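# Move apple from plate onto cutting board, press it down

## Task

Lift the apple off the plate and place it on the open wooden surface of the cutting board, far from the knife and from the board's edges. Then press it steadily down against the board for several seconds, without easing off. It fails if the board or knife gets shifted (this ends the run at once), if the apple is pressed so hard that it is crushed, if anything is still moving at the end, if the apple stays put only because the robot holds it, if whatever the robot is touching at the end sinks more than about a fingernail's width once released, or if anything ends up off the table.

## Robot and tools

Robot: one arm carrying a five-finger right hand, plus a wrist force-torque sensor. Cameras: cam_head_left (672x504), cam_head_right (672x504) and cam_wrist (504x504, fisheye, moving with the hand). Calibration matrices are given; fixed cameras may be off by a couple of degrees and millimetres.

Frames. The scene frame has its origin on the table top below the arm base, +z up, +y to the left when facing +x. Results report the hand point position in metres and orientation as quaternion wxyz, plus velocities. The hand point sits 0.05 m in front of the palm, where index pad and thumb tip meet in a pinch. Its own axes: +z along straight fingers (fingers extend 0.06 to 0.07 m past it), +y out of the palm, +x across the palm toward the little finger. The hand spans 0.08 m on the little-finger side; on the thumb side 0.02 m if the thumb is turned in front of the palm, else up to 0.09 m. A wrist bracket on the little-finger side protrudes 0.03 m beyond the point along +y and 0.11 m across the palm, and can collide.

The row. Every motion command is one row of 14 numbers in [-1, 1]: dx, dy, dz, rx, ry, rz, little, ring, middle, index, thumb_bend, thumb_turn, force_limit, speed. The first six are an offset (not a pose) in the hand point's own axes, measured from the pose at the start of the action (for a call's first action, the last reported pose). Scale: 1.0 = 0.6 m or 180 degrees; rx, ry, rz form one rotation vector. Finger and thumb_bend: -1 straight, +1 fully curled. thumb_turn: -1 beside the palm, +1 opposite the fingers. Pinch is roughly index +0.22, thumb_bend +0.75, thumb_turn +0.57. force_limit maps -1..+1 to about 0..10 N at the fingertip (0..15 N for both thumb motors); it only stops closing motion. speed maps -1..+1 from nearly stopped to full (whole travel in 0.6 s). Use speed -0.9 or lower for a gentle grip, since fast fingers overshoot the limit.

execute_actions(actions): a list of actions; each action is a table of up to 15 rows, one per 1/30 s step, the last row repeated to fill 15 steps. Every row is relative to the action's start pose, not to the preceding row. Per step the commanded pose is clipped to 100 mm and 16 degrees from the measured pose, so long moves need several actions. An empty list just returns state and images.

move(target, speed, stop_force, blocking): target is one 14-number row as above, an offset from the latest reported pose; the hand point travels in a straight line to it. speed in m/s, 0.002 to 0.5 (default 0.25); rotation is capped at twice that in rad/s. Paths last 0.5 to 10 s. It does not avoid obstacles. stop_force (9 to 40 N, optional, not in the first 0.2 s) ends the path when the wrist sensor feels that much added resistance along the direction to target; the hand backs up two steps and holds. Press can briefly exceed it. Use it only with slow, non-rotating moves, and leave it out when lifting away from a surface. The arm is stiff: aiming even slightly past a firm contact without stop_force can trigger a fault. blocking=false returns after 0.5 s while the move continues (not allowed with stop_force); then only wait or stop are accepted until it ends. The result adds a move: line with the ending (done, off_target, moving, held, fault, contact) and limits (paced = clipped, held = some steps blocked) and the distance left to target.

wait(seconds): 0 to 10, lets time run with the last command held. stop(): brakes a running move. zoom_image(camera, region): region [x0, y0, x1, y1] in pixels, at most 504x504. show_instructions(): shows reference images. finished_scene(scene): ends the given scene irreversibly and reports success; everything must already be settled and stay that way.

Result lines. State gives pose and velocities; Hand target is where the controller is driving. hand_measured, hand_stopped_by (moving, target, force, stalled, fault) and hand_load_n list six values in motor order. Loads near 0 mean the grip is lost. Wrist force and Wrist torque are in hand axes, noisy (offset up to ~4 N, noise up to 2.4 N, saturate ~50 N); a push on a surface reads as force pointing back into the arm. "pose unreachable" means the clearance check altered or blocked the command.

Gripping. Turn the thumb in front of the palm before reaching; the whole hand then wraps objects 0.035 to 0.08 m across, the object lying against the palm on the wrist side of the hand point. A motor moves only when its target changes by at least 0.01, then locks. Resending identical numbers keeps the grip; to tighten, raise force_limit and send a more closed target; to loosen, send a target more open than hand_measured.

Avoid: torque on a joint reaching its limit (shoulder and elbow 132 N m, wrists 24.6 N m) or any outside force of 150 N, which halts the arm for 10 s. Avoid long loaded holds that overheat motors (MOTOR HOT at 70 °C, braking at 85 °C). Do not drop, slam, knock objects off the table, shove the board or knife, or squeeze the apple hard. Commands are smoothed with ~0.17 s lag, the simulation keeps running while you think, and loose objects may occasionally be nudged. For this task, press gently and briefly, then release and lift off so the apple rests by itself and nothing moves.

Each tool is called after ">>>" in YAML: its name, and indented under it one key for each argument.

## Session

>>> execute_actions:
  actions: []

Scene clock: 0.00 s.
end_effector_position=(+0.8441, -0.1627, +0.2789) hand_measured=(-1.000, -1.000, -1.000, -1.000, -1.000, -1.000) hand_load_n=(+0.0, +0.0, +0.0, +0.0, +0.0, +0.0) hand_stopped_by=(target, target, target, target, target, target) hand_force_limit=0.00 hand_speed=-0.80 end_effector_quat_wxyz=(-0.257, +0.675, -0.504, +0.474) end_effector_velocity=(+0.000, +0.001, +0.000) end_effector_angular_velocity=(-0.000, -0.000, -0.000)
Joint positions: [-0.612 -1.732  1.655 -0.493  1.238 -3.458]
Joint velocities: [ 0.002 -0.001 -0.     0.001  0.002 -0.001]
Motor temperatures (°C, as the motors report them): [23 24 26 29 35 32]
Wrist force (N, on the end effector, along its own x y z axes, offset not removed): no reading
Wrist torque (N m, same axes, about the end effector's origin, offset not removed): no reading
Hand target: +0.844, -0.163, +0.279; -0.257, +0.675, -0.504, +0.474
camera_calibration (this result's frames):
cam_wrist: T_world_to_cam=[[-0.377282, -0.237168, -0.895215, 0.552685], [-0.424705, 0.90332, -0.0603261, 0.540047], [0.822973, 0.357442, -0.441533, -0.387567], [0, 0, 0, 1]] pos_world=[0.756836, -0.218223, 0.356227]

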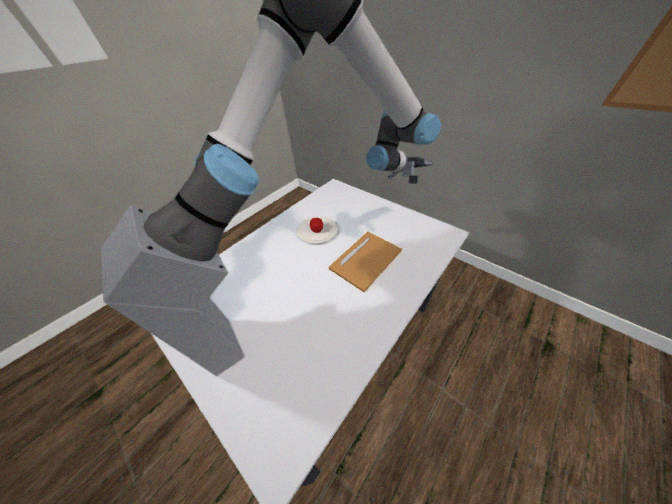

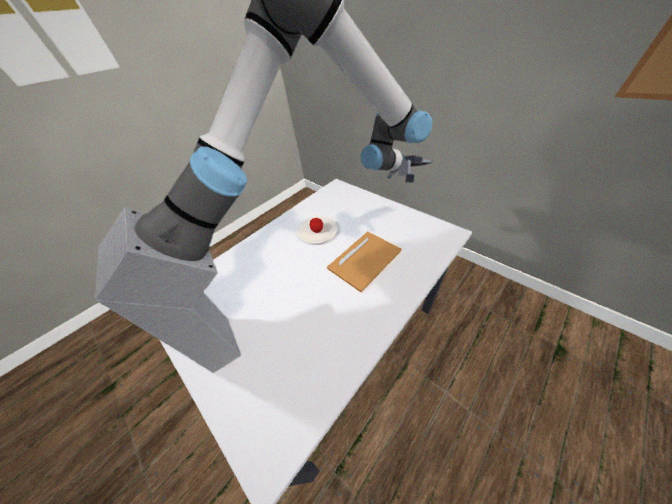

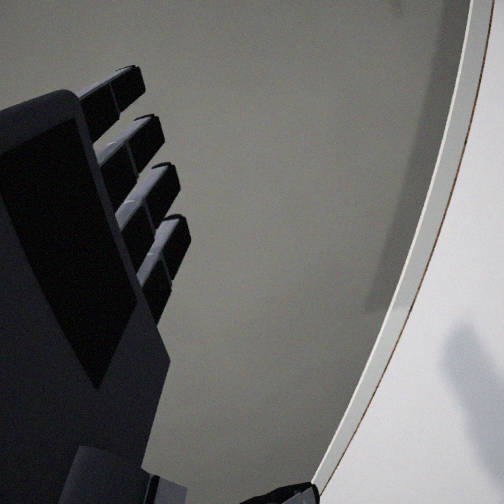

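>>> zoom_image:
  camera: "cam_head_left"
  region: [285, 200, 411, 300]

>>> zoom_image:
  camera: "cam_head_right"
  region: [285, 200, 411, 300]

Region (285, 200, 411, 300) of cam_head_left's 672x504 image, scaled by 4.000, with more detail than that image has; it fills the top 400 rows of this view, and the rest is white.

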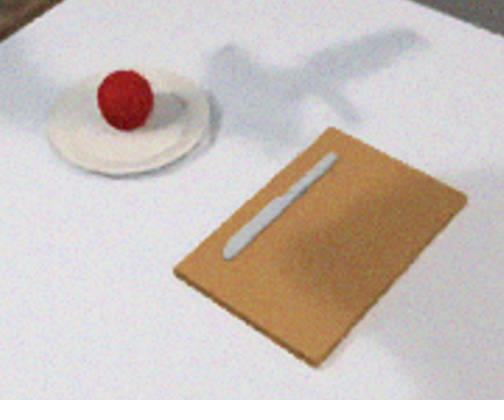

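Region (285, 200, 411, 300) of cam_head_right's 672x504 image, scaled by 4.000, with more detail than that image has; it fills the top 400 rows of this view, and the rest is white.

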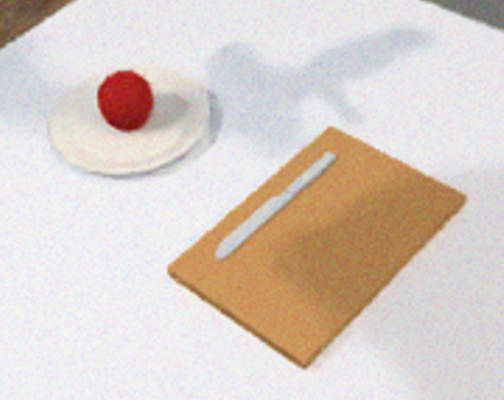

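>>> move:
  target: [-0.6587,0.2157,-0.4112,-0.0307,-0.0485,0.1154,-0.75,-0.6,-0.6,-0.6,-1,1,0,0.5]
  speed: 0.4

Scene clock: 6.53 s.
end_effector_position=(+0.5486, +0.1877, +0.1255) hand_measured=(-0.750, -0.600, -0.600, -0.600, -1.000, +1.000) hand_load_n=(+0.0, +0.0, +0.0, +0.0, +0.0, +0.0) hand_stopped_by=(target, target, target, target, target, target) hand_force_limit=0.00 hand_speed=0.50 end_effector_quat_wxyz=(-0.342, +0.619, -0.619, +0.342) end_effector_velocity=(-0.000, +0.001, -0.001) end_effector_angular_velocity=(-0.001, -0.003, -0.002)
Joint positions: [-0.019 -1.331  2.252 -1.313  1.649 -3.386]
Joint velocities: [ 0.004  0.007 -0.002 -0.009  0.005 -0.001]
Motor temperatures (°C, as the motors report them): [23 24 26 29 35 32]
Wrist force (N, on the end effector, along its own x y z axes, offset not removed): [-0.2 1.0 2.6]
Wrist torque (N m, same axes, about the end effector's origin, offset not removed): [-0.03 -0.09 0.27]
Hand target: +0.549, +0.188, +0.125; -0.342, +0.619, -0.619, +0.343
Off the commanded pose: 0.000 m, 0 deg.
move: done
camera_calibration (this result's frames):
cam_wrist: T_world_to_cam=[[-0.467139, 0.137894, -0.873365, 0.363211], [-0.354393, 0.875749, 0.327825, 0.00666073], [0.810054, 0.462655, -0.360227, -0.360254], [0, 0, 0, 1]] pos_world=[0.463855, 0.110755, 0.185259]

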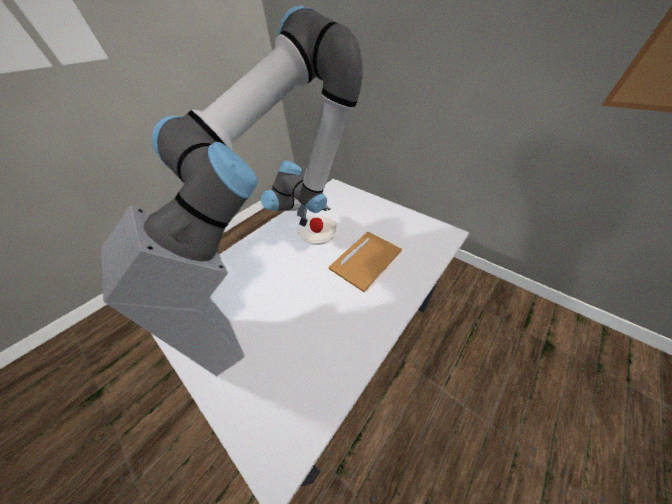

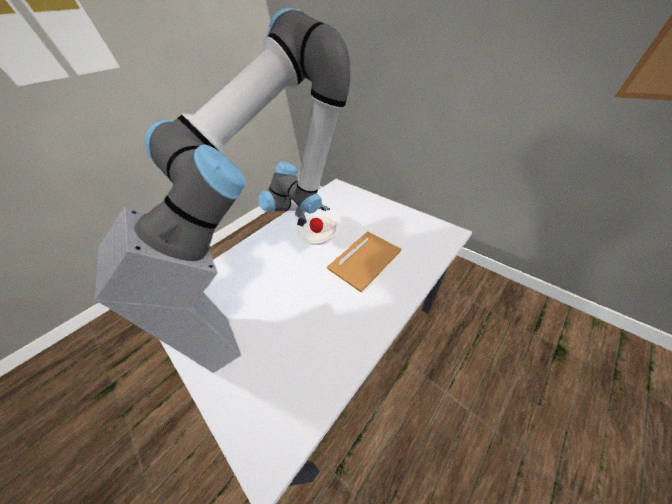

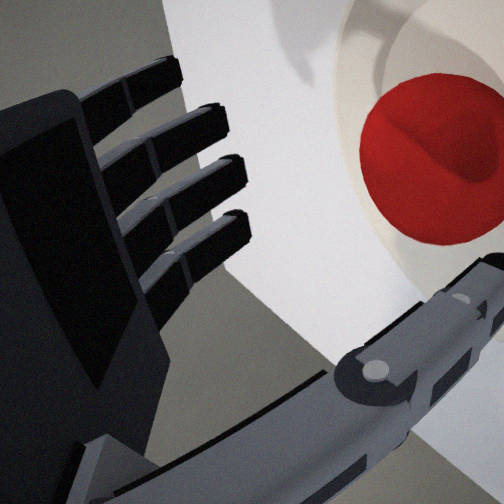

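>>> move:
  target: [0.0028,0.0921,0.1026,0,0,0,-0.75,-0.55,-0.6,-0.6,-1,1,0,-0.5]
  speed: 0.15

Scene clock: 9.60 s.
end_effector_position=(+0.5713, +0.1858, +0.0463) hand_measured=(-0.750, -0.550, -0.600, -0.600, -1.000, +1.000) hand_load_n=(+0.0, +0.0, +0.0, +0.0, +0.0, +0.0) hand_stopped_by=(target, target, target, target, target, target) hand_force_limit=0.00 hand_speed=-0.50 end_effector_quat_wxyz=(-0.342, +0.619, -0.619, +0.342) end_effector_velocity=(+0.000, +0.000, -0.002) end_effector_angular_velocity=(-0.000, +0.001, +0.001)
Joint positions: [-0.063 -1.151  2.078 -1.318  1.608 -3.369]
Joint velocities: [-0.001  0.005 -0.006  0.002 -0.001 -0.001]
Motor temperatures (°C, as the motors report them): [23 24 26 29 35 32]
Wrist force (N, on the end effector, along its own x y z axes, offset not removed): [-1.9 3.3 -0.5]
Wrist torque (N m, same axes, about the end effector's origin, offset not removed): [0.47 0.20 0.04]
Hand target: +0.571, +0.186, +0.046; -0.342, +0.619, -0.619, +0.342
Off the commanded pose: 0.000 m, 0 deg.
move: done
camera_calibration (this result's frames):
cam_wrist: T_world_to_cam=[[-0.467152, 0.137906, -0.873356, 0.304803], [-0.354388, 0.875744, 0.327843, 0.0422887], [0.810048, 0.46266, -0.360233, -0.4063], [0, 0, 0, 1]] pos_world=[0.486499, 0.108911, 0.105974]

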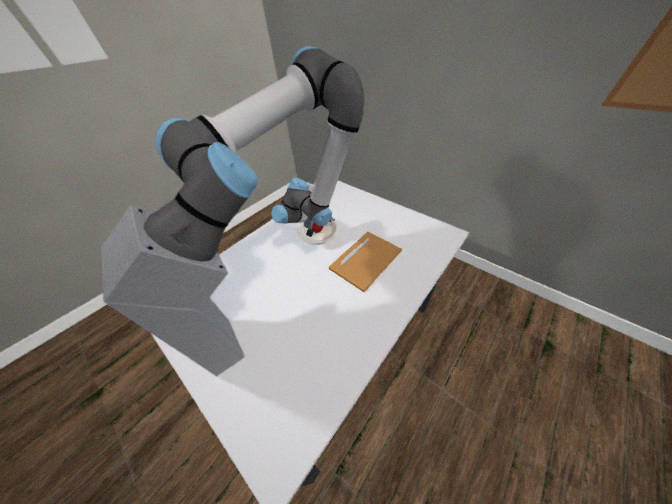

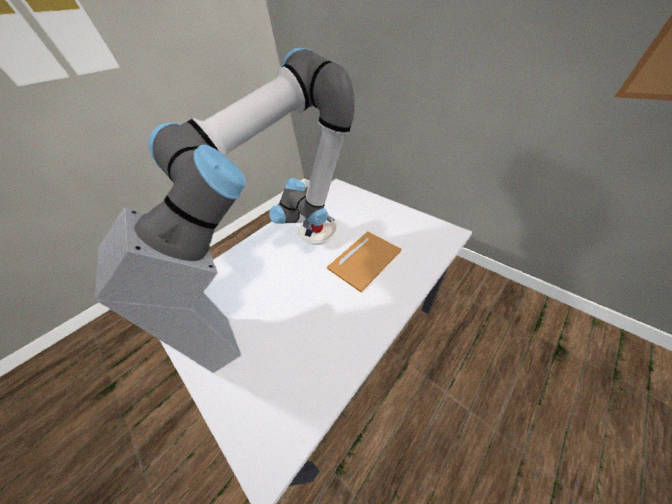

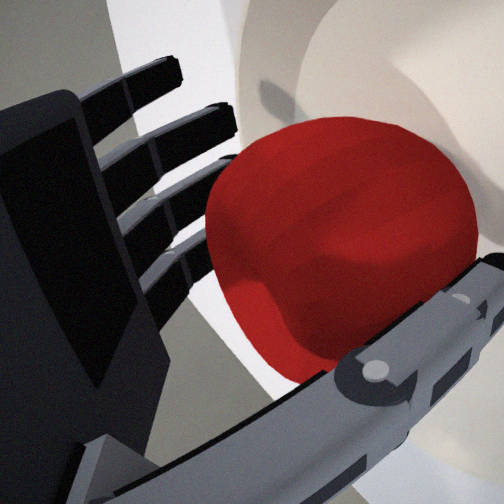

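>>> execute_actions:
  actions:
    - [[0,0,0,0,0,0,-0.75,-0.25,-0.38,-0.36,-0.9,1,0,-0.2],[0,0,0,0,0,0,-0.75,-0.25,-0.38,-0.36,-0.9,1,0,-0.2],[0,0,0,0,0,0,-0.75,-0.25,-0.38,-0.36,-0.9,1,0,-0.2],[0,0,0,0,0,0,-0.75,-0.25,-0.38,-0.36,-0.9,1,0,-0.2],[0,0,0,0,0,0,-0.75,-0.25,-0.38,-0.36,-0.9,1,0,-0.2],[0,0,0,0,0,0,-0.75,-0.25,-0.38,-0.36,-0.9,1,0,-0.2],[0,0,0,0,0,0,-0.75,-0.25,-0.38,-0.36,-0.9,1,0,-0.2],[0,0,0,0,0,0,-0.75,-0.25,-0.38,-0.36,-0.9,1,0,-0.2],[0,0,0,0,0,0,-0.75,0.4,0.4,0.4,0.2,1,0,-0.8]]
    - [[0,0,0,0,0,0,-0.75,0.4,0.4,0.4,0.2,1,0,-0.8]]

Scene clock: 11.73 s.
end_effector_position=(+0.5712, +0.1858, +0.0462) hand_measured=(-0.750, -0.064, -0.194, -0.152, -0.796, +1.000) hand_load_n=(+0.0, +6.0, +0.5, +6.5, +11.5, +2.0) hand_stopped_by=(target, force, force, force, force, target) hand_force_limit=0.00 hand_speed=-0.80 end_effector_quat_wxyz=(-0.342, +0.619, -0.619, +0.342) end_effector_velocity=(-0.000, -0.001, -0.000) end_effector_angular_velocity=(-0.002, +0.000, -0.001)
Joint positions: [-0.063 -1.151  2.078 -1.318  1.608 -3.369]
Joint velocities: [-0.001 -0.     0.     0.     0.001 -0.   ]
Motor temperatures (°C, as the motors report them): [23 24 26 29 35 32]
Wrist force (N, on the end effector, along its own x y z axes, offset not removed): [-0.6 -1.8 1.3]
Wrist torque (N m, same axes, about the end effector's origin, offset not removed): [-0.39 0.07 0.11]
Hand target: +0.571, +0.186, +0.046; -0.342, +0.619, -0.619, +0.342
Off the commanded pose: 0.000 m, 0 deg.
camera_calibration (this result's frames):
cam_wrist: T_world_to_cam=[[-0.467254, 0.1379, -0.873302, 0.304819], [-0.354368, 0.875736, 0.327887, 0.042294], [0.809998, 0.462677, -0.360324, -0.40625], [0, 0, 0, 1]] pos_world=[0.486477, 0.10889, 0.10595]

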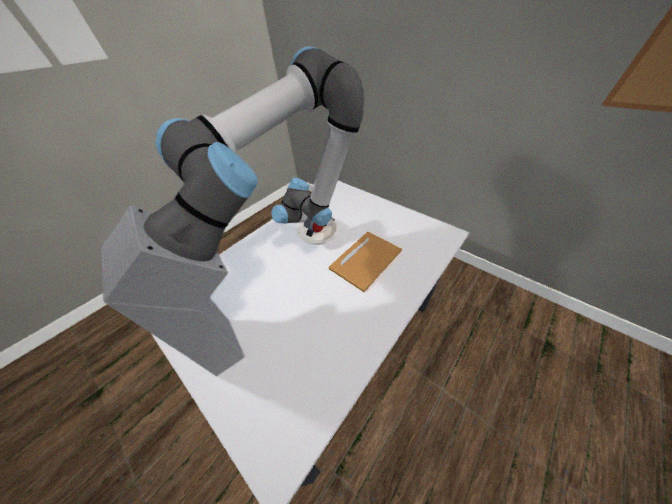

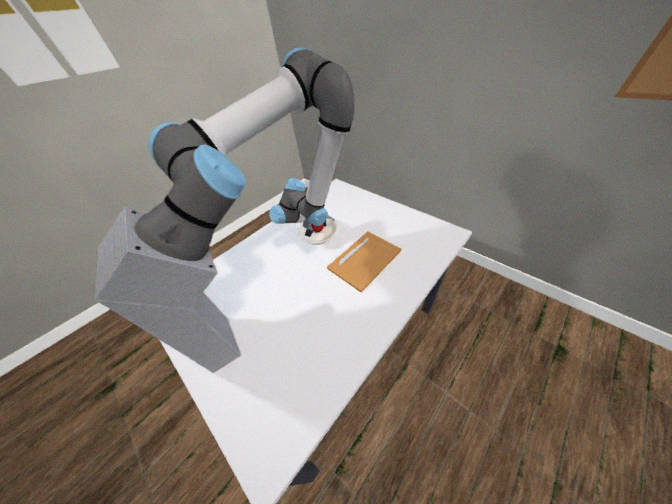

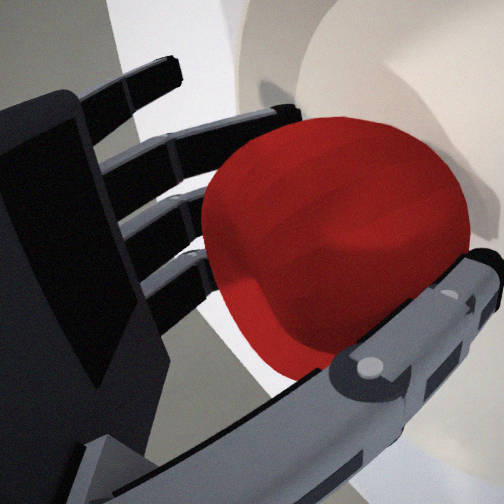

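>>> move:
  target: [0.2267,-0.102,-0.0696,0,0,0,-0.75,0.4,0.4,0.4,0.2,1,0,-0.8]
  speed: 0.25

Scene clock: 15.00 s.
end_effector_position=(+0.5685, +0.0502, +0.1204) hand_measured=(-0.750, -0.064, -0.194, -0.152, -0.796, +1.000) hand_load_n=(+0.0, +6.0, +0.5, +6.5, +12.0, +2.0) hand_stopped_by=(target, force, force, force, force, target) hand_force_limit=0.00 hand_speed=-0.80 end_effector_quat_wxyz=(-0.342, +0.619, -0.619, +0.342) end_effector_velocity=(+0.000, -0.002, +0.001) end_effector_angular_velocity=(+0.000, -0.001, +0.001)
Joint positions: [-0.387 -1.488  2.297 -1.213  1.31  -3.244]
Joint velocities: [-0.007 -0.006  0.002  0.002 -0.008  0.003]
Motor temperatures (°C, as the motors report them): [23 24 26 29 35 32]
Wrist force (N, on the end effector, along its own x y z axes, offset not removed): [-2.2 5.8 4.6]
Wrist torque (N m, same axes, about the end effector's origin, offset not removed): [0.61 -0.05 0.28]
Hand target: +0.569, +0.050, +0.120; -0.342, +0.619, -0.619, +0.342
Off the commanded pose: 0.000 m, 0 deg.
move: done
camera_calibration (this result's frames):
cam_wrist: T_world_to_cam=[[-0.467326, 0.137896, -0.873265, 0.387014], [-0.354165, 0.875838, 0.327833, 0.135659], [0.810046, 0.462484, -0.360464, -0.314563], [0, 0, 0, 1]] pos_world=[0.483717, -0.0267023, 0.180104]

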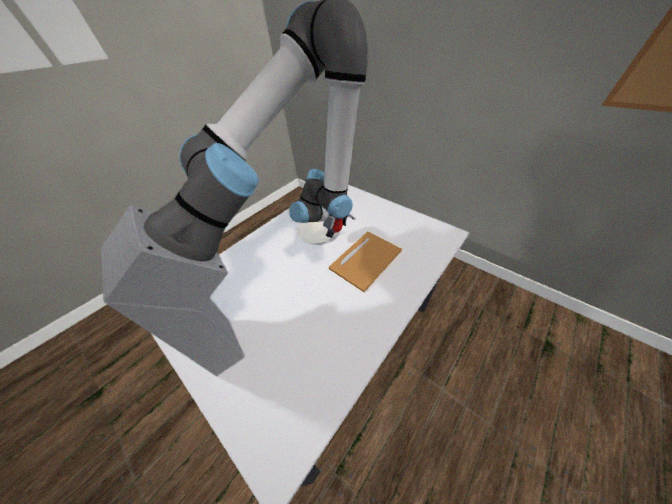

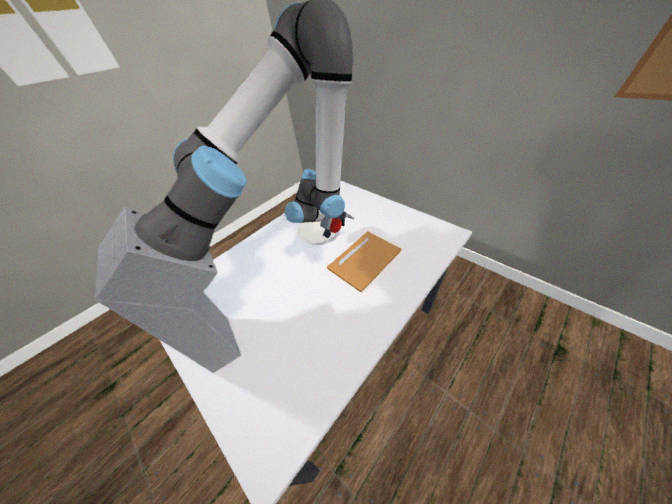

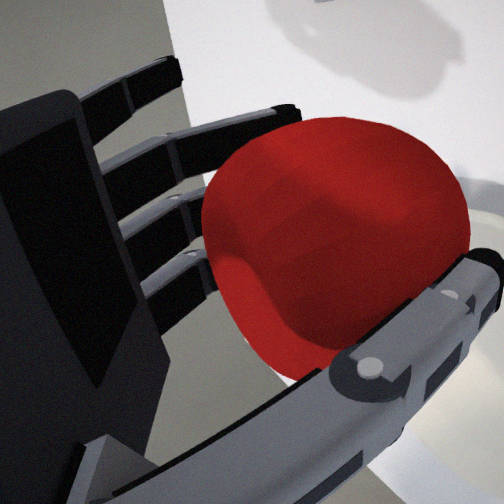

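>>> move:
  target: [0.357,0.078,0.04,0,0,0,-0.75,0.4,0.4,0.4,0.2,1,0,-0.8]
  speed: 0.3

Scene clock: 17.00 s.
end_effector_position=(+0.5639, -0.1639, +0.0684) hand_measured=(-0.750, -0.064, -0.194, -0.152, -0.796, +1.000) hand_load_n=(+0.0, +6.0, +0.5, +6.5, +12.0, +2.0) hand_stopped_by=(target, force, force, force, force, target) hand_force_limit=0.00 hand_speed=-0.80 end_effector_quat_wxyz=(-0.342, +0.619, -0.619, +0.342) end_effector_velocity=(+0.000, -0.001, -0.001) end_effector_angular_velocity=(+0.001, -0.001, +0.001)
Joint positions: [-0.864 -1.377  2.149 -1.287  0.88  -3.007]
Joint velocities: [-0.002  0.004 -0.004 -0.002 -0.003  0.002]
Motor temperatures (°C, as the motors report them): [23 24 26 29 35 32]
Wrist force (N, on the end effector, along its own x y z axes, offset not removed): [1.4 0.3 5.3]
Wrist torque (N m, same axes, about the end effector's origin, offset not removed): [-0.62 -0.53 0.41]
Hand target: +0.564, -0.164, +0.068; -0.342, +0.619, -0.619, +0.342
Off the commanded pose: 0.000 m, 0 deg.
move: done
camera_calibration (this result's frames):
cam_wrist: T_world_to_cam=[[-0.467541, 0.13791, -0.873147, 0.369164], [-0.35396, 0.875904, 0.327879, 0.338442], [0.810011, 0.462356, -0.360706, -0.230524], [0, 0, 0, 1]] pos_world=[0.479121, -0.24077, 0.128216]

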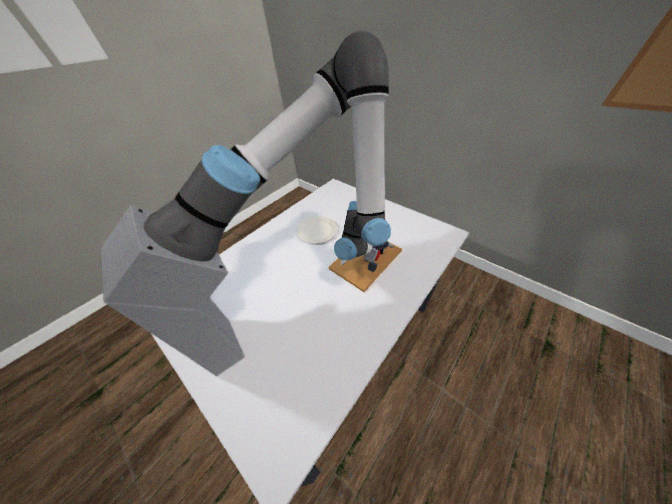

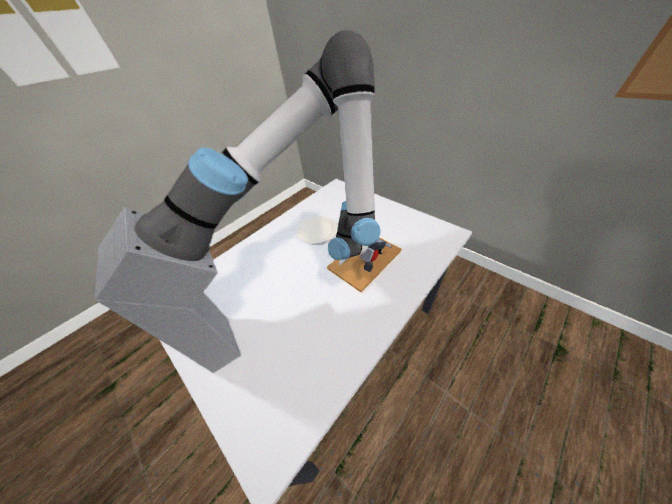

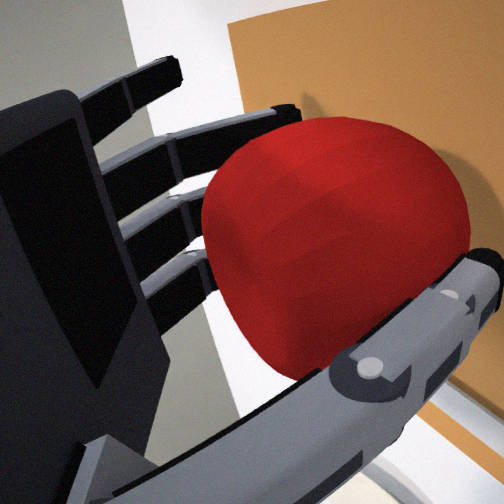

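>>> move:
  target: [0,0.0147,0.0092,0,0,0,-0.75,0.4,0.4,0.4,0.2,1,0,-0.8]
  speed: 0.04

>>> move:
  target: [0,0.02,0.0125,0,0,0,-0.75,0.4,0.4,0.4,0.2,1,0,-0.8]
  speed: 0.005
  stop_force: 9

Scene clock: 19.50 s.
end_effector_position=(+0.5639, -0.1639, +0.0583) hand_measured=(-0.750, -0.064, -0.194, -0.152, -0.796, +1.000) hand_load_n=(+0.0, +6.0, +0.5, +6.5, +12.0, +2.0) hand_stopped_by=(target, force, force, force, force, target) hand_force_limit=0.00 hand_speed=-0.80 end_effector_quat_wxyz=(-0.342, +0.619, -0.619, +0.342) end_effector_velocity=(+0.000, -0.000, -0.002) end_effector_angular_velocity=(-0.002, -0.000, +0.002)
Joint positions: [-0.854 -1.348  2.131 -1.294  0.889 -3.014]
Joint velocities: [ 0.001  0.005 -0.004 -0.001  0.001 -0.003]
Motor temperatures (°C, as the motors report them): [23 24 26 29 35 32]
Wrist force (N, on the end effector, along its own x y z axes, offset not removed): [-2.7 2.8 4.3]
Wrist torque (N m, same axes, about the end effector's origin, offset not removed): [0.03 0.31 0.16]
Hand target: +0.564, -0.164, +0.058; -0.342, +0.619, -0.619, +0.342
Off the commanded pose: 0.000 m, 0 deg.
move: done
camera_calibration (this result's frames):
cam_wrist: T_world_to_cam=[[-0.467541, 0.13791, -0.873147, 0.360281], [-0.353965, 0.875901, 0.327881, 0.341788], [0.810009, 0.462361, -0.360705, -0.234159], [0, 0, 0, 1]] pos_world=[0.479098, -0.240793, 0.11805]

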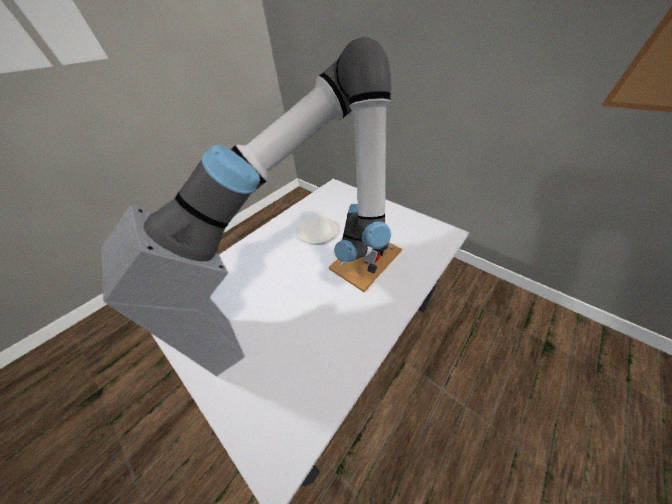

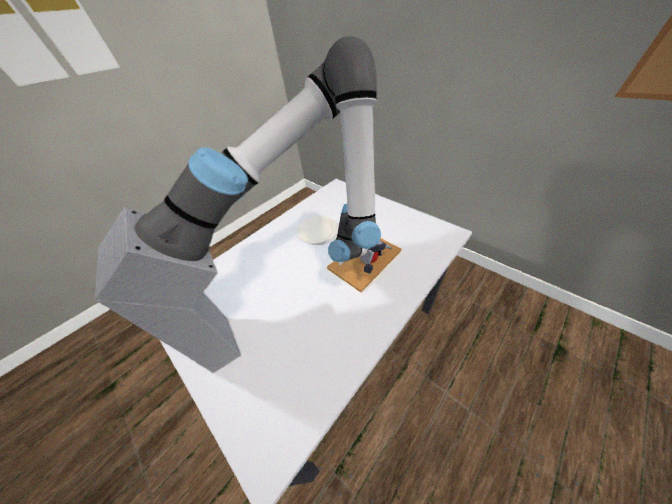

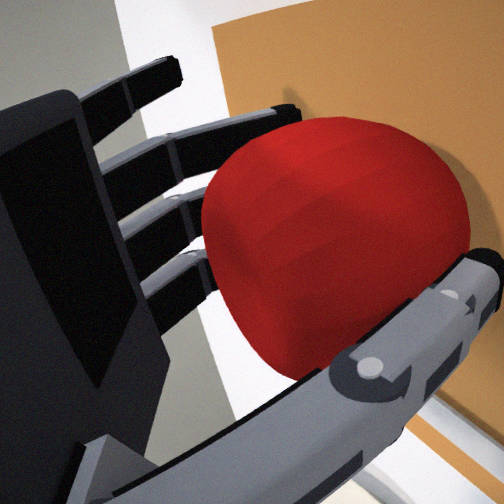

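Scene clock: 20.87 s.
end_effector_position=(+0.5640, -0.1639, +0.0533) hand_measured=(-0.750, -0.064, -0.194, -0.152, -0.796, +1.000) hand_load_n=(+0.0, +5.5, +0.0, +6.0, +11.5, +2.0) hand_stopped_by=(target, force, force, force, force, target) hand_force_limit=0.00 hand_speed=-0.80 end_effector_quat_wxyz=(-0.342, +0.619, -0.619, +0.343) end_effector_velocity=(+0.001, -0.001, +0.002) end_effector_angular_velocity=(-0.004, -0.002, +0.001)
Joint positions: [-0.849 -1.334  2.122 -1.297  0.893 -3.017]
Joint velocities: [-0.002 -0.005  0.003 -0.002 -0.001 -0.001]
Motor temperatures (°C, as the motors report them): [23 24 26 29 35 32]
Wrist force (N, on the end effector, along its own x y z axes, offset not removed): [2.2 -6.6 -2.4]
Wrist torque (N m, same axes, about the end effector's origin, offset not removed): [-0.81 -0.23 0.16]
Hand target: +0.564, -0.164, +0.053; -0.342, +0.619, -0.619, +0.342
Off the commanded pose: 0.009 m, 0 deg.
move: contact
camera_calibration (this result's frames):
cam_wrist: T_world_to_cam=[[-0.467307, 0.13765, -0.873314, 0.35581], [-0.354161, 0.875937, 0.327574, 0.343586], [0.810058, 0.462371, -0.360581, -0.236098], [0, 0, 0, 1]] pos_world=[0.47921, -0.240772, 0.113052]

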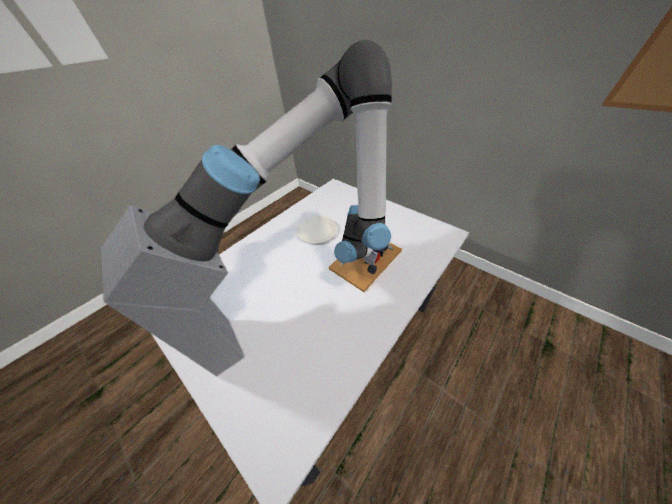

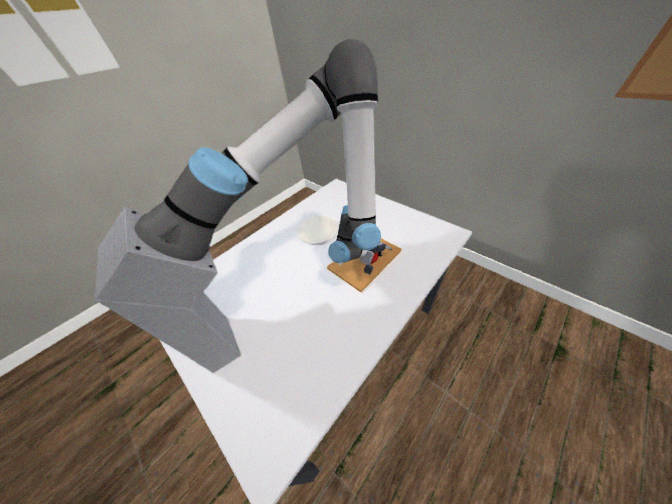

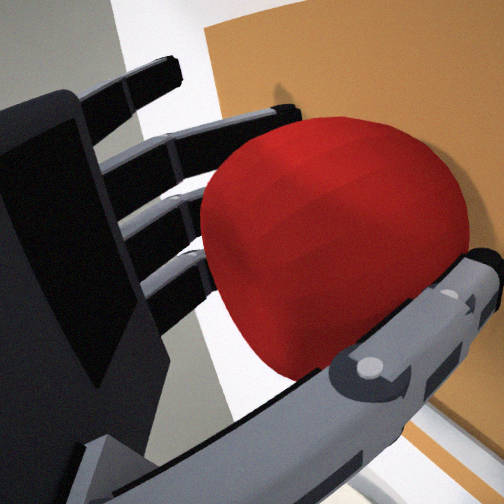

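>>> execute_actions:
  actions:
    - [[0,0,0,0,0,0,-0.75,-0.3,-0.4,-0.4,-1,1,0,-0.6],[0,0,0,0,0,0,-0.75,-0.3,-0.4,-0.4,-1,1,0,-0.6],[0,0,0,0,0,0,-0.75,-0.3,-0.4,-0.4,-1,1,0,-0.6],[0,0,0,0,0,0,-0.75,-0.3,-0.4,-0.4,-1,1,0,-0.6],[0,0,0,0,0,0,-0.75,-0.3,-0.4,-0.4,-1,1,0,-0.6],[0,0,0,0,0,0,-0.75,-0.3,-0.4,-0.4,-1,1,0,-0.6],[0,0,0,0,0,0,-0.75,-0.3,-0.4,-0.4,-1,1,0,-0.6],[0,0,0,0,0,0,-0.75,-0.3,-0.4,-0.4,-1,1,0,-0.2],[0,0,0,0,0,0,-0.75,-0.3,-0.4,-0.4,-1,1,0,-0.2],[0,0,0,0,0,0,-0.75,-0.3,-0.4,-0.4,-1,1,0,-0.2],[0,0,0,0,0,0,-1,-1,-1,-1,-1,-1,0,1]]
    - [[0,0,0,0,0,0,-1,-1,-1,-1,-1,-1,0,1]]

Scene clock: 23.00 s.
end_effector_position=(+0.5640, -0.1639, +0.0533) hand_measured=(-1.000, -1.000, -1.000, -1.000, -1.000, -0.606) hand_load_n=(+0.0, +0.0, +0.0, +0.0, +0.0, +0.0) hand_stopped_by=(target, target, target, target, target, moving) hand_force_limit=0.00 hand_speed=1.00 end_effector_quat_wxyz=(-0.342, +0.619, -0.619, +0.343) end_effector_velocity=(-0.000, -0.001, -0.000) end_effector_angular_velocity=(-0.001, +0.000, -0.000)
Joint positions: [-0.849 -1.334  2.122 -1.297  0.893 -3.017]
Joint velocities: [-0.001  0.001 -0.001  0.001 -0.    -0.001]
Motor temperatures (°C, as the motors report them): [23 24 26 29 35 32]
Wrist force (N, on the end effector, along its own x y z axes, offset not removed): [1.1 4.6 4.5]
Wrist torque (N m, same axes, about the end effector's origin, offset not removed): [0.44 -0.39 0.36]
Hand target: +0.564, -0.164, +0.053; -0.342, +0.619, -0.619, +0.343
Off the commanded pose: 0.000 m, 0 deg.
camera_calibration (this result's frames):
cam_wrist: T_world_to_cam=[[-0.467329, 0.137645, -0.873302, 0.355825], [-0.354125, 0.875955, 0.327566, 0.343587], [0.810061, 0.462339, -0.360616, -0.236078], [0, 0, 0, 1]] pos_world=[0.479198, -0.240796, 0.113062]

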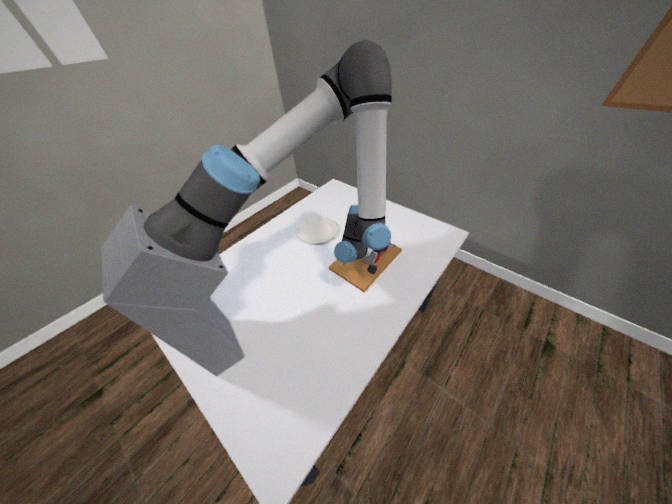

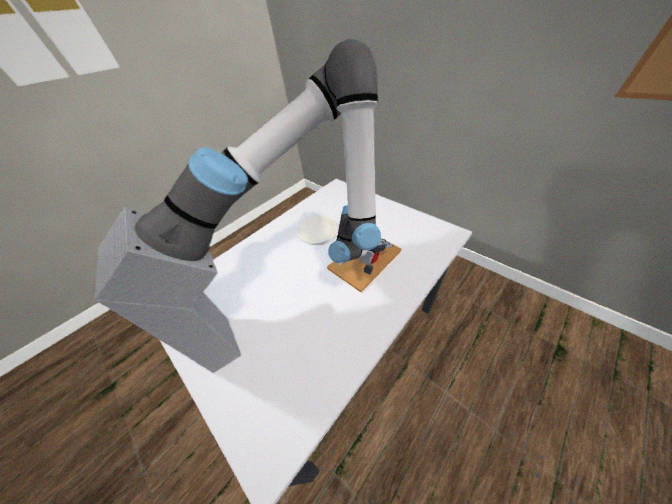

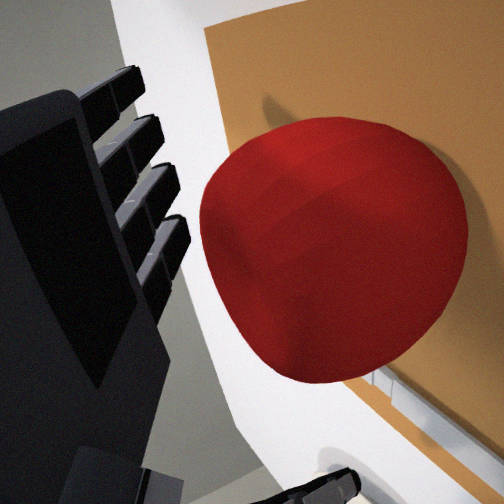

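>>> move:
  target: [-0.045,-0.0045,0.068,0.0944,0,0,-1,-1,-1,-1,-1,-1,0,1]
  speed: 0.2

Scene clock: 25.73 s.
end_effector_position=(+0.5998, -0.1370, +0.0340) hand_measured=(-1.000, -1.000, -1.000, -1.000, -1.000, -1.000) hand_load_n=(+0.0, +0.0, +0.0, +0.0, +0.0, +0.0) hand_stopped_by=(target, target, target, target, target, target) hand_force_limit=0.00 hand_speed=1.00 end_effector_quat_wxyz=(-0.429, +0.562, -0.561, +0.430) end_effector_velocity=(+0.001, -0.001, -0.001) end_effector_angular_velocity=(-0.003, -0.012, -0.002)
Joint positions: [-0.744 -1.12   2.094 -1.792  1.031 -2.893]
Joint velocities: [ 0.002  0.012 -0.006 -0.018  0.007  0.003]
Motor temperatures (°C, as the motors report them): [23 24 26 29 35 32]
Wrist force (N, on the end effector, along its own x y z axes, offset not removed): [0.0 2.4 0.2]
Wrist torque (N m, same axes, about the end effector's origin, offset not removed): [0.23 -0.02 0.48]
Hand target: +0.600, -0.137, +0.034; -0.430, +0.562, -0.561, +0.430
Off the commanded pose: 0.000 m, 0 deg.
move: done
camera_calibration (this result's frames):
cam_wrist: T_world_to_cam=[[-0.193311, 0.137419, -0.971466, 0.190978], [-0.434727, 0.875646, 0.210371, 0.391271], [0.87957, 0.46299, -0.109533, -0.334631], [0, 0, 0, 1]] pos_world=[0.501346, -0.213928, 0.0665631]

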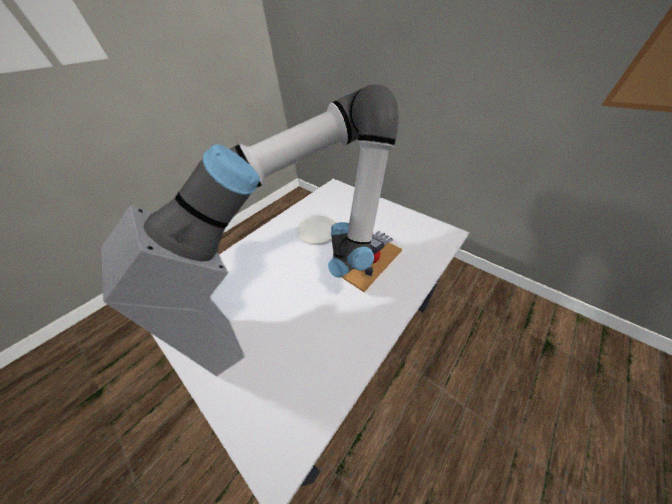

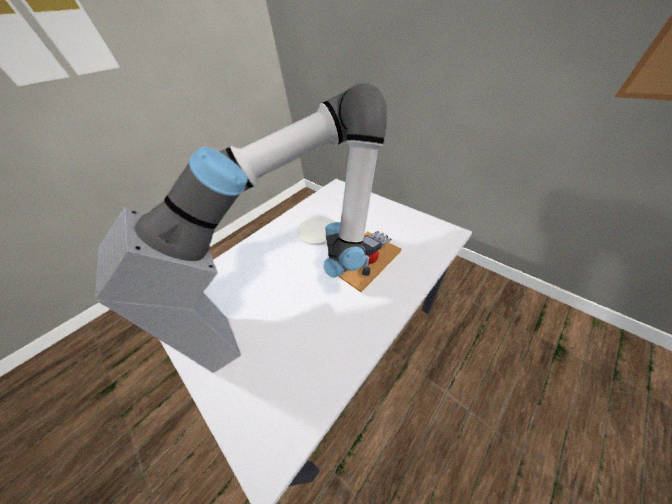

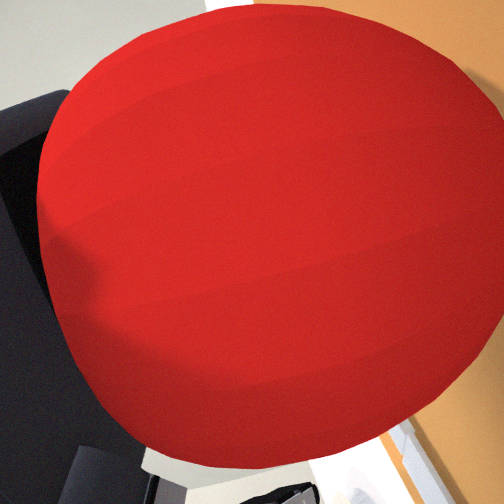

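>>> move:
  target: [0,0.0193,0.0052,0,0,0,-1,-1,-1,-1,-1,-1,0,1]
  speed: 0.003
  stop_force: 12

>>> wait:
  seconds: 1

Scene clock: 28.57 s.
end_effector_position=(+0.6000, -0.1370, +0.0282) hand_measured=(-1.000, -1.000, -1.000, -1.000, -1.000, -1.000) hand_load_n=(+0.0, +0.0, +0.0, +0.0, +0.0, +0.0) hand_stopped_by=(target, target, target, target, target, target) hand_force_limit=0.00 hand_speed=1.00 end_effector_quat_wxyz=(-0.430, +0.562, -0.561, +0.430) end_effector_velocity=(+0.000, +0.000, +0.001) end_effector_angular_velocity=(+0.001, -0.001, -0.000)
Joint positions: [-0.74  -1.105  2.081 -1.793  1.034 -2.896]
Joint velocities: [ 0.    -0.003  0.003 -0.     0.     0.001]
Motor temperatures (°C, as the motors report them): [23 24 26 29 35 32]
Wrist force (N, on the end effector, along its own x y z axes, offset not removed): [-2.0 -18.7 0.5]
Wrist torque (N m, same axes, about the end effector's origin, offset not removed): [-1.00 0.10 -0.66]
Hand target: +0.600, -0.137, +0.028; -0.430, +0.562, -0.561, +0.430
Off the commanded pose: 0.006 m, 0 deg.
move: contact
camera_calibration (this result's frames):
cam_wrist: T_world_to_cam=[[-0.192354, 0.137229, -0.971683, 0.184788], [-0.434991, 0.875658, 0.209778, 0.39273], [0.879649, 0.463025, -0.108743, -0.335493], [0, 0, 0, 1]] pos_world=[0.501494, -0.213913, 0.0606872]

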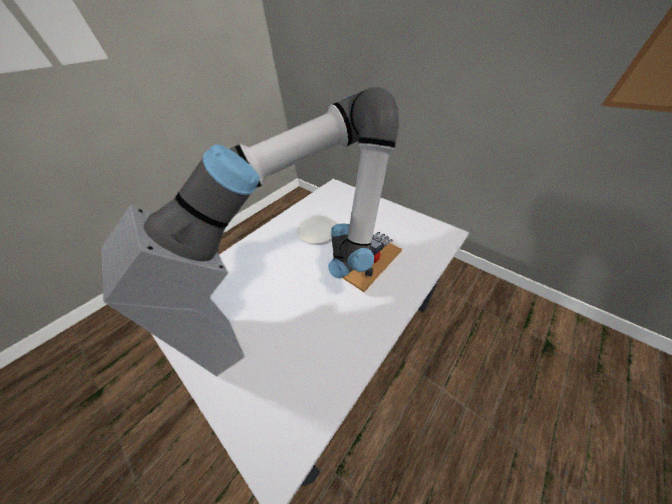

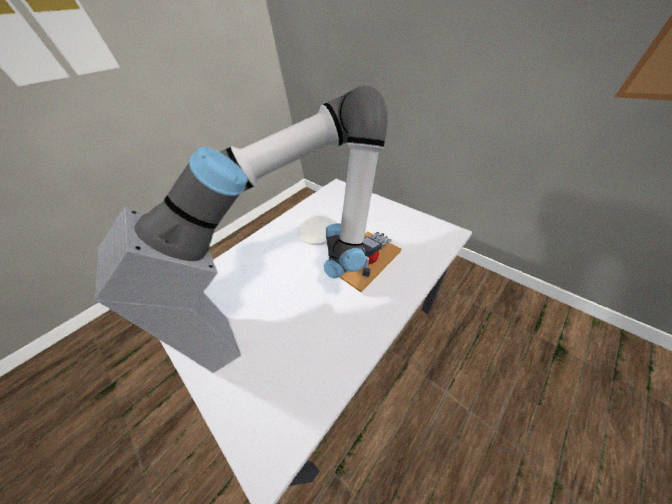

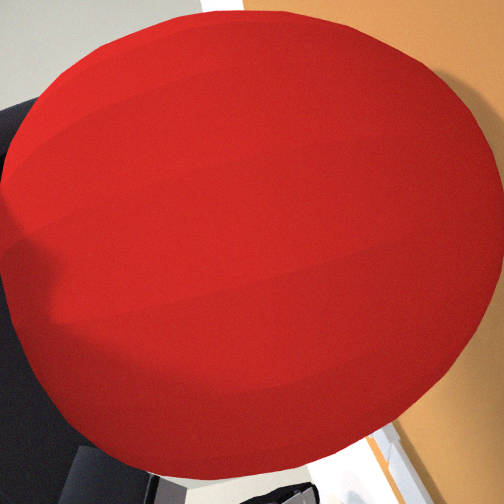

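Scene clock: 29.57 s.
end_effector_position=(+0.5999, -0.1370, +0.0284) hand_measured=(-1.000, -1.000, -1.000, -1.000, -1.000, -1.000) hand_load_n=(+0.0, +0.0, +0.0, +0.0, +0.0, +0.0) hand_stopped_by=(target, target, target, target, target, target) hand_force_limit=0.00 hand_speed=1.00 end_effector_quat_wxyz=(-0.430, +0.562, -0.561, +0.430) end_effector_velocity=(-0.000, +0.001, -0.000) end_effector_angular_velocity=(+0.003, +0.001, +0.000)
Joint positions: [-0.74  -1.105  2.081 -1.793  1.034 -2.896]
Joint velocities: [ 0.001  0.001 -0.     0.001 -0.001  0.001]
Motor temperatures (°C, as the motors report them): [23 24 26 29 35 32]
Wrist force (N, on the end effector, along its own x y z axes, offset not removed): [2.1 -13.5 -1.5]
Wrist torque (N m, same axes, about the end effector's origin, offset not removed): [-0.45 -0.33 -0.21]
Hand target: +0.600, -0.137, +0.028; -0.430, +0.562, -0.561, +0.430
Off the commanded pose: 0.006 m, 0 deg.
wait: 1.00 s; at rest by 0.17 s
camera_calibration (this result's frames):
cam_wrist: T_world_to_cam=[[-0.192441, 0.137303, -0.971656, 0.184996], [-0.434936, 0.875661, 0.209879, 0.392663], [0.879658, 0.462997, -0.108795, -0.33543], [0, 0, 0, 1]] pos_world=[0.501447, -0.213937, 0.0608474]

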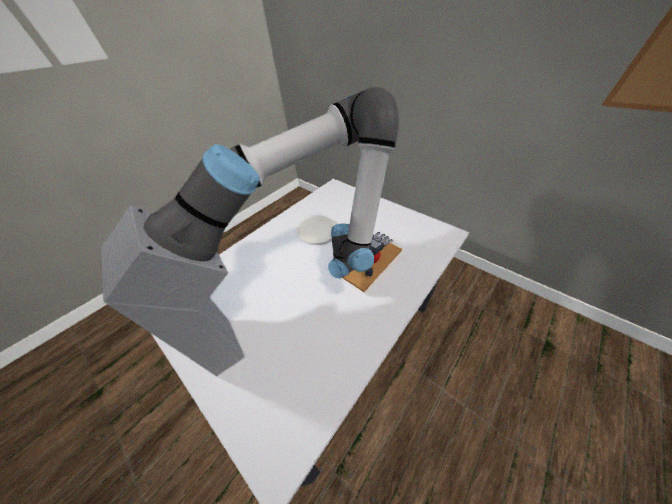

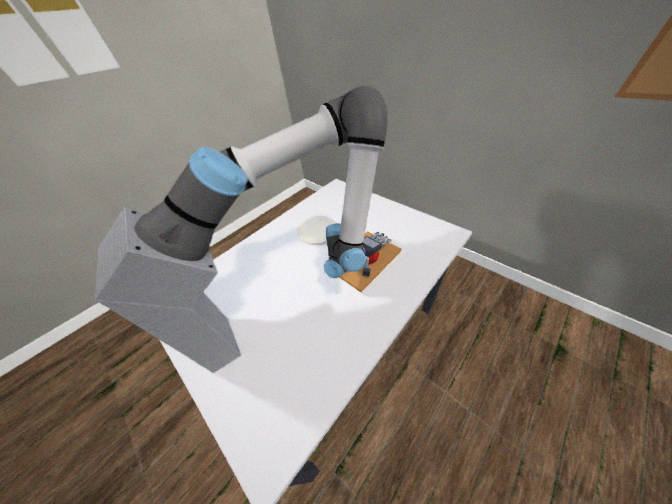

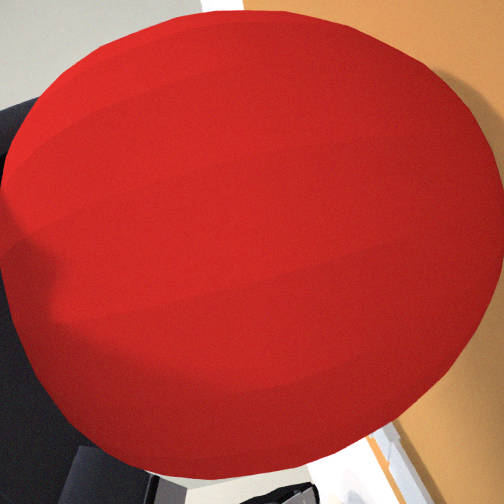

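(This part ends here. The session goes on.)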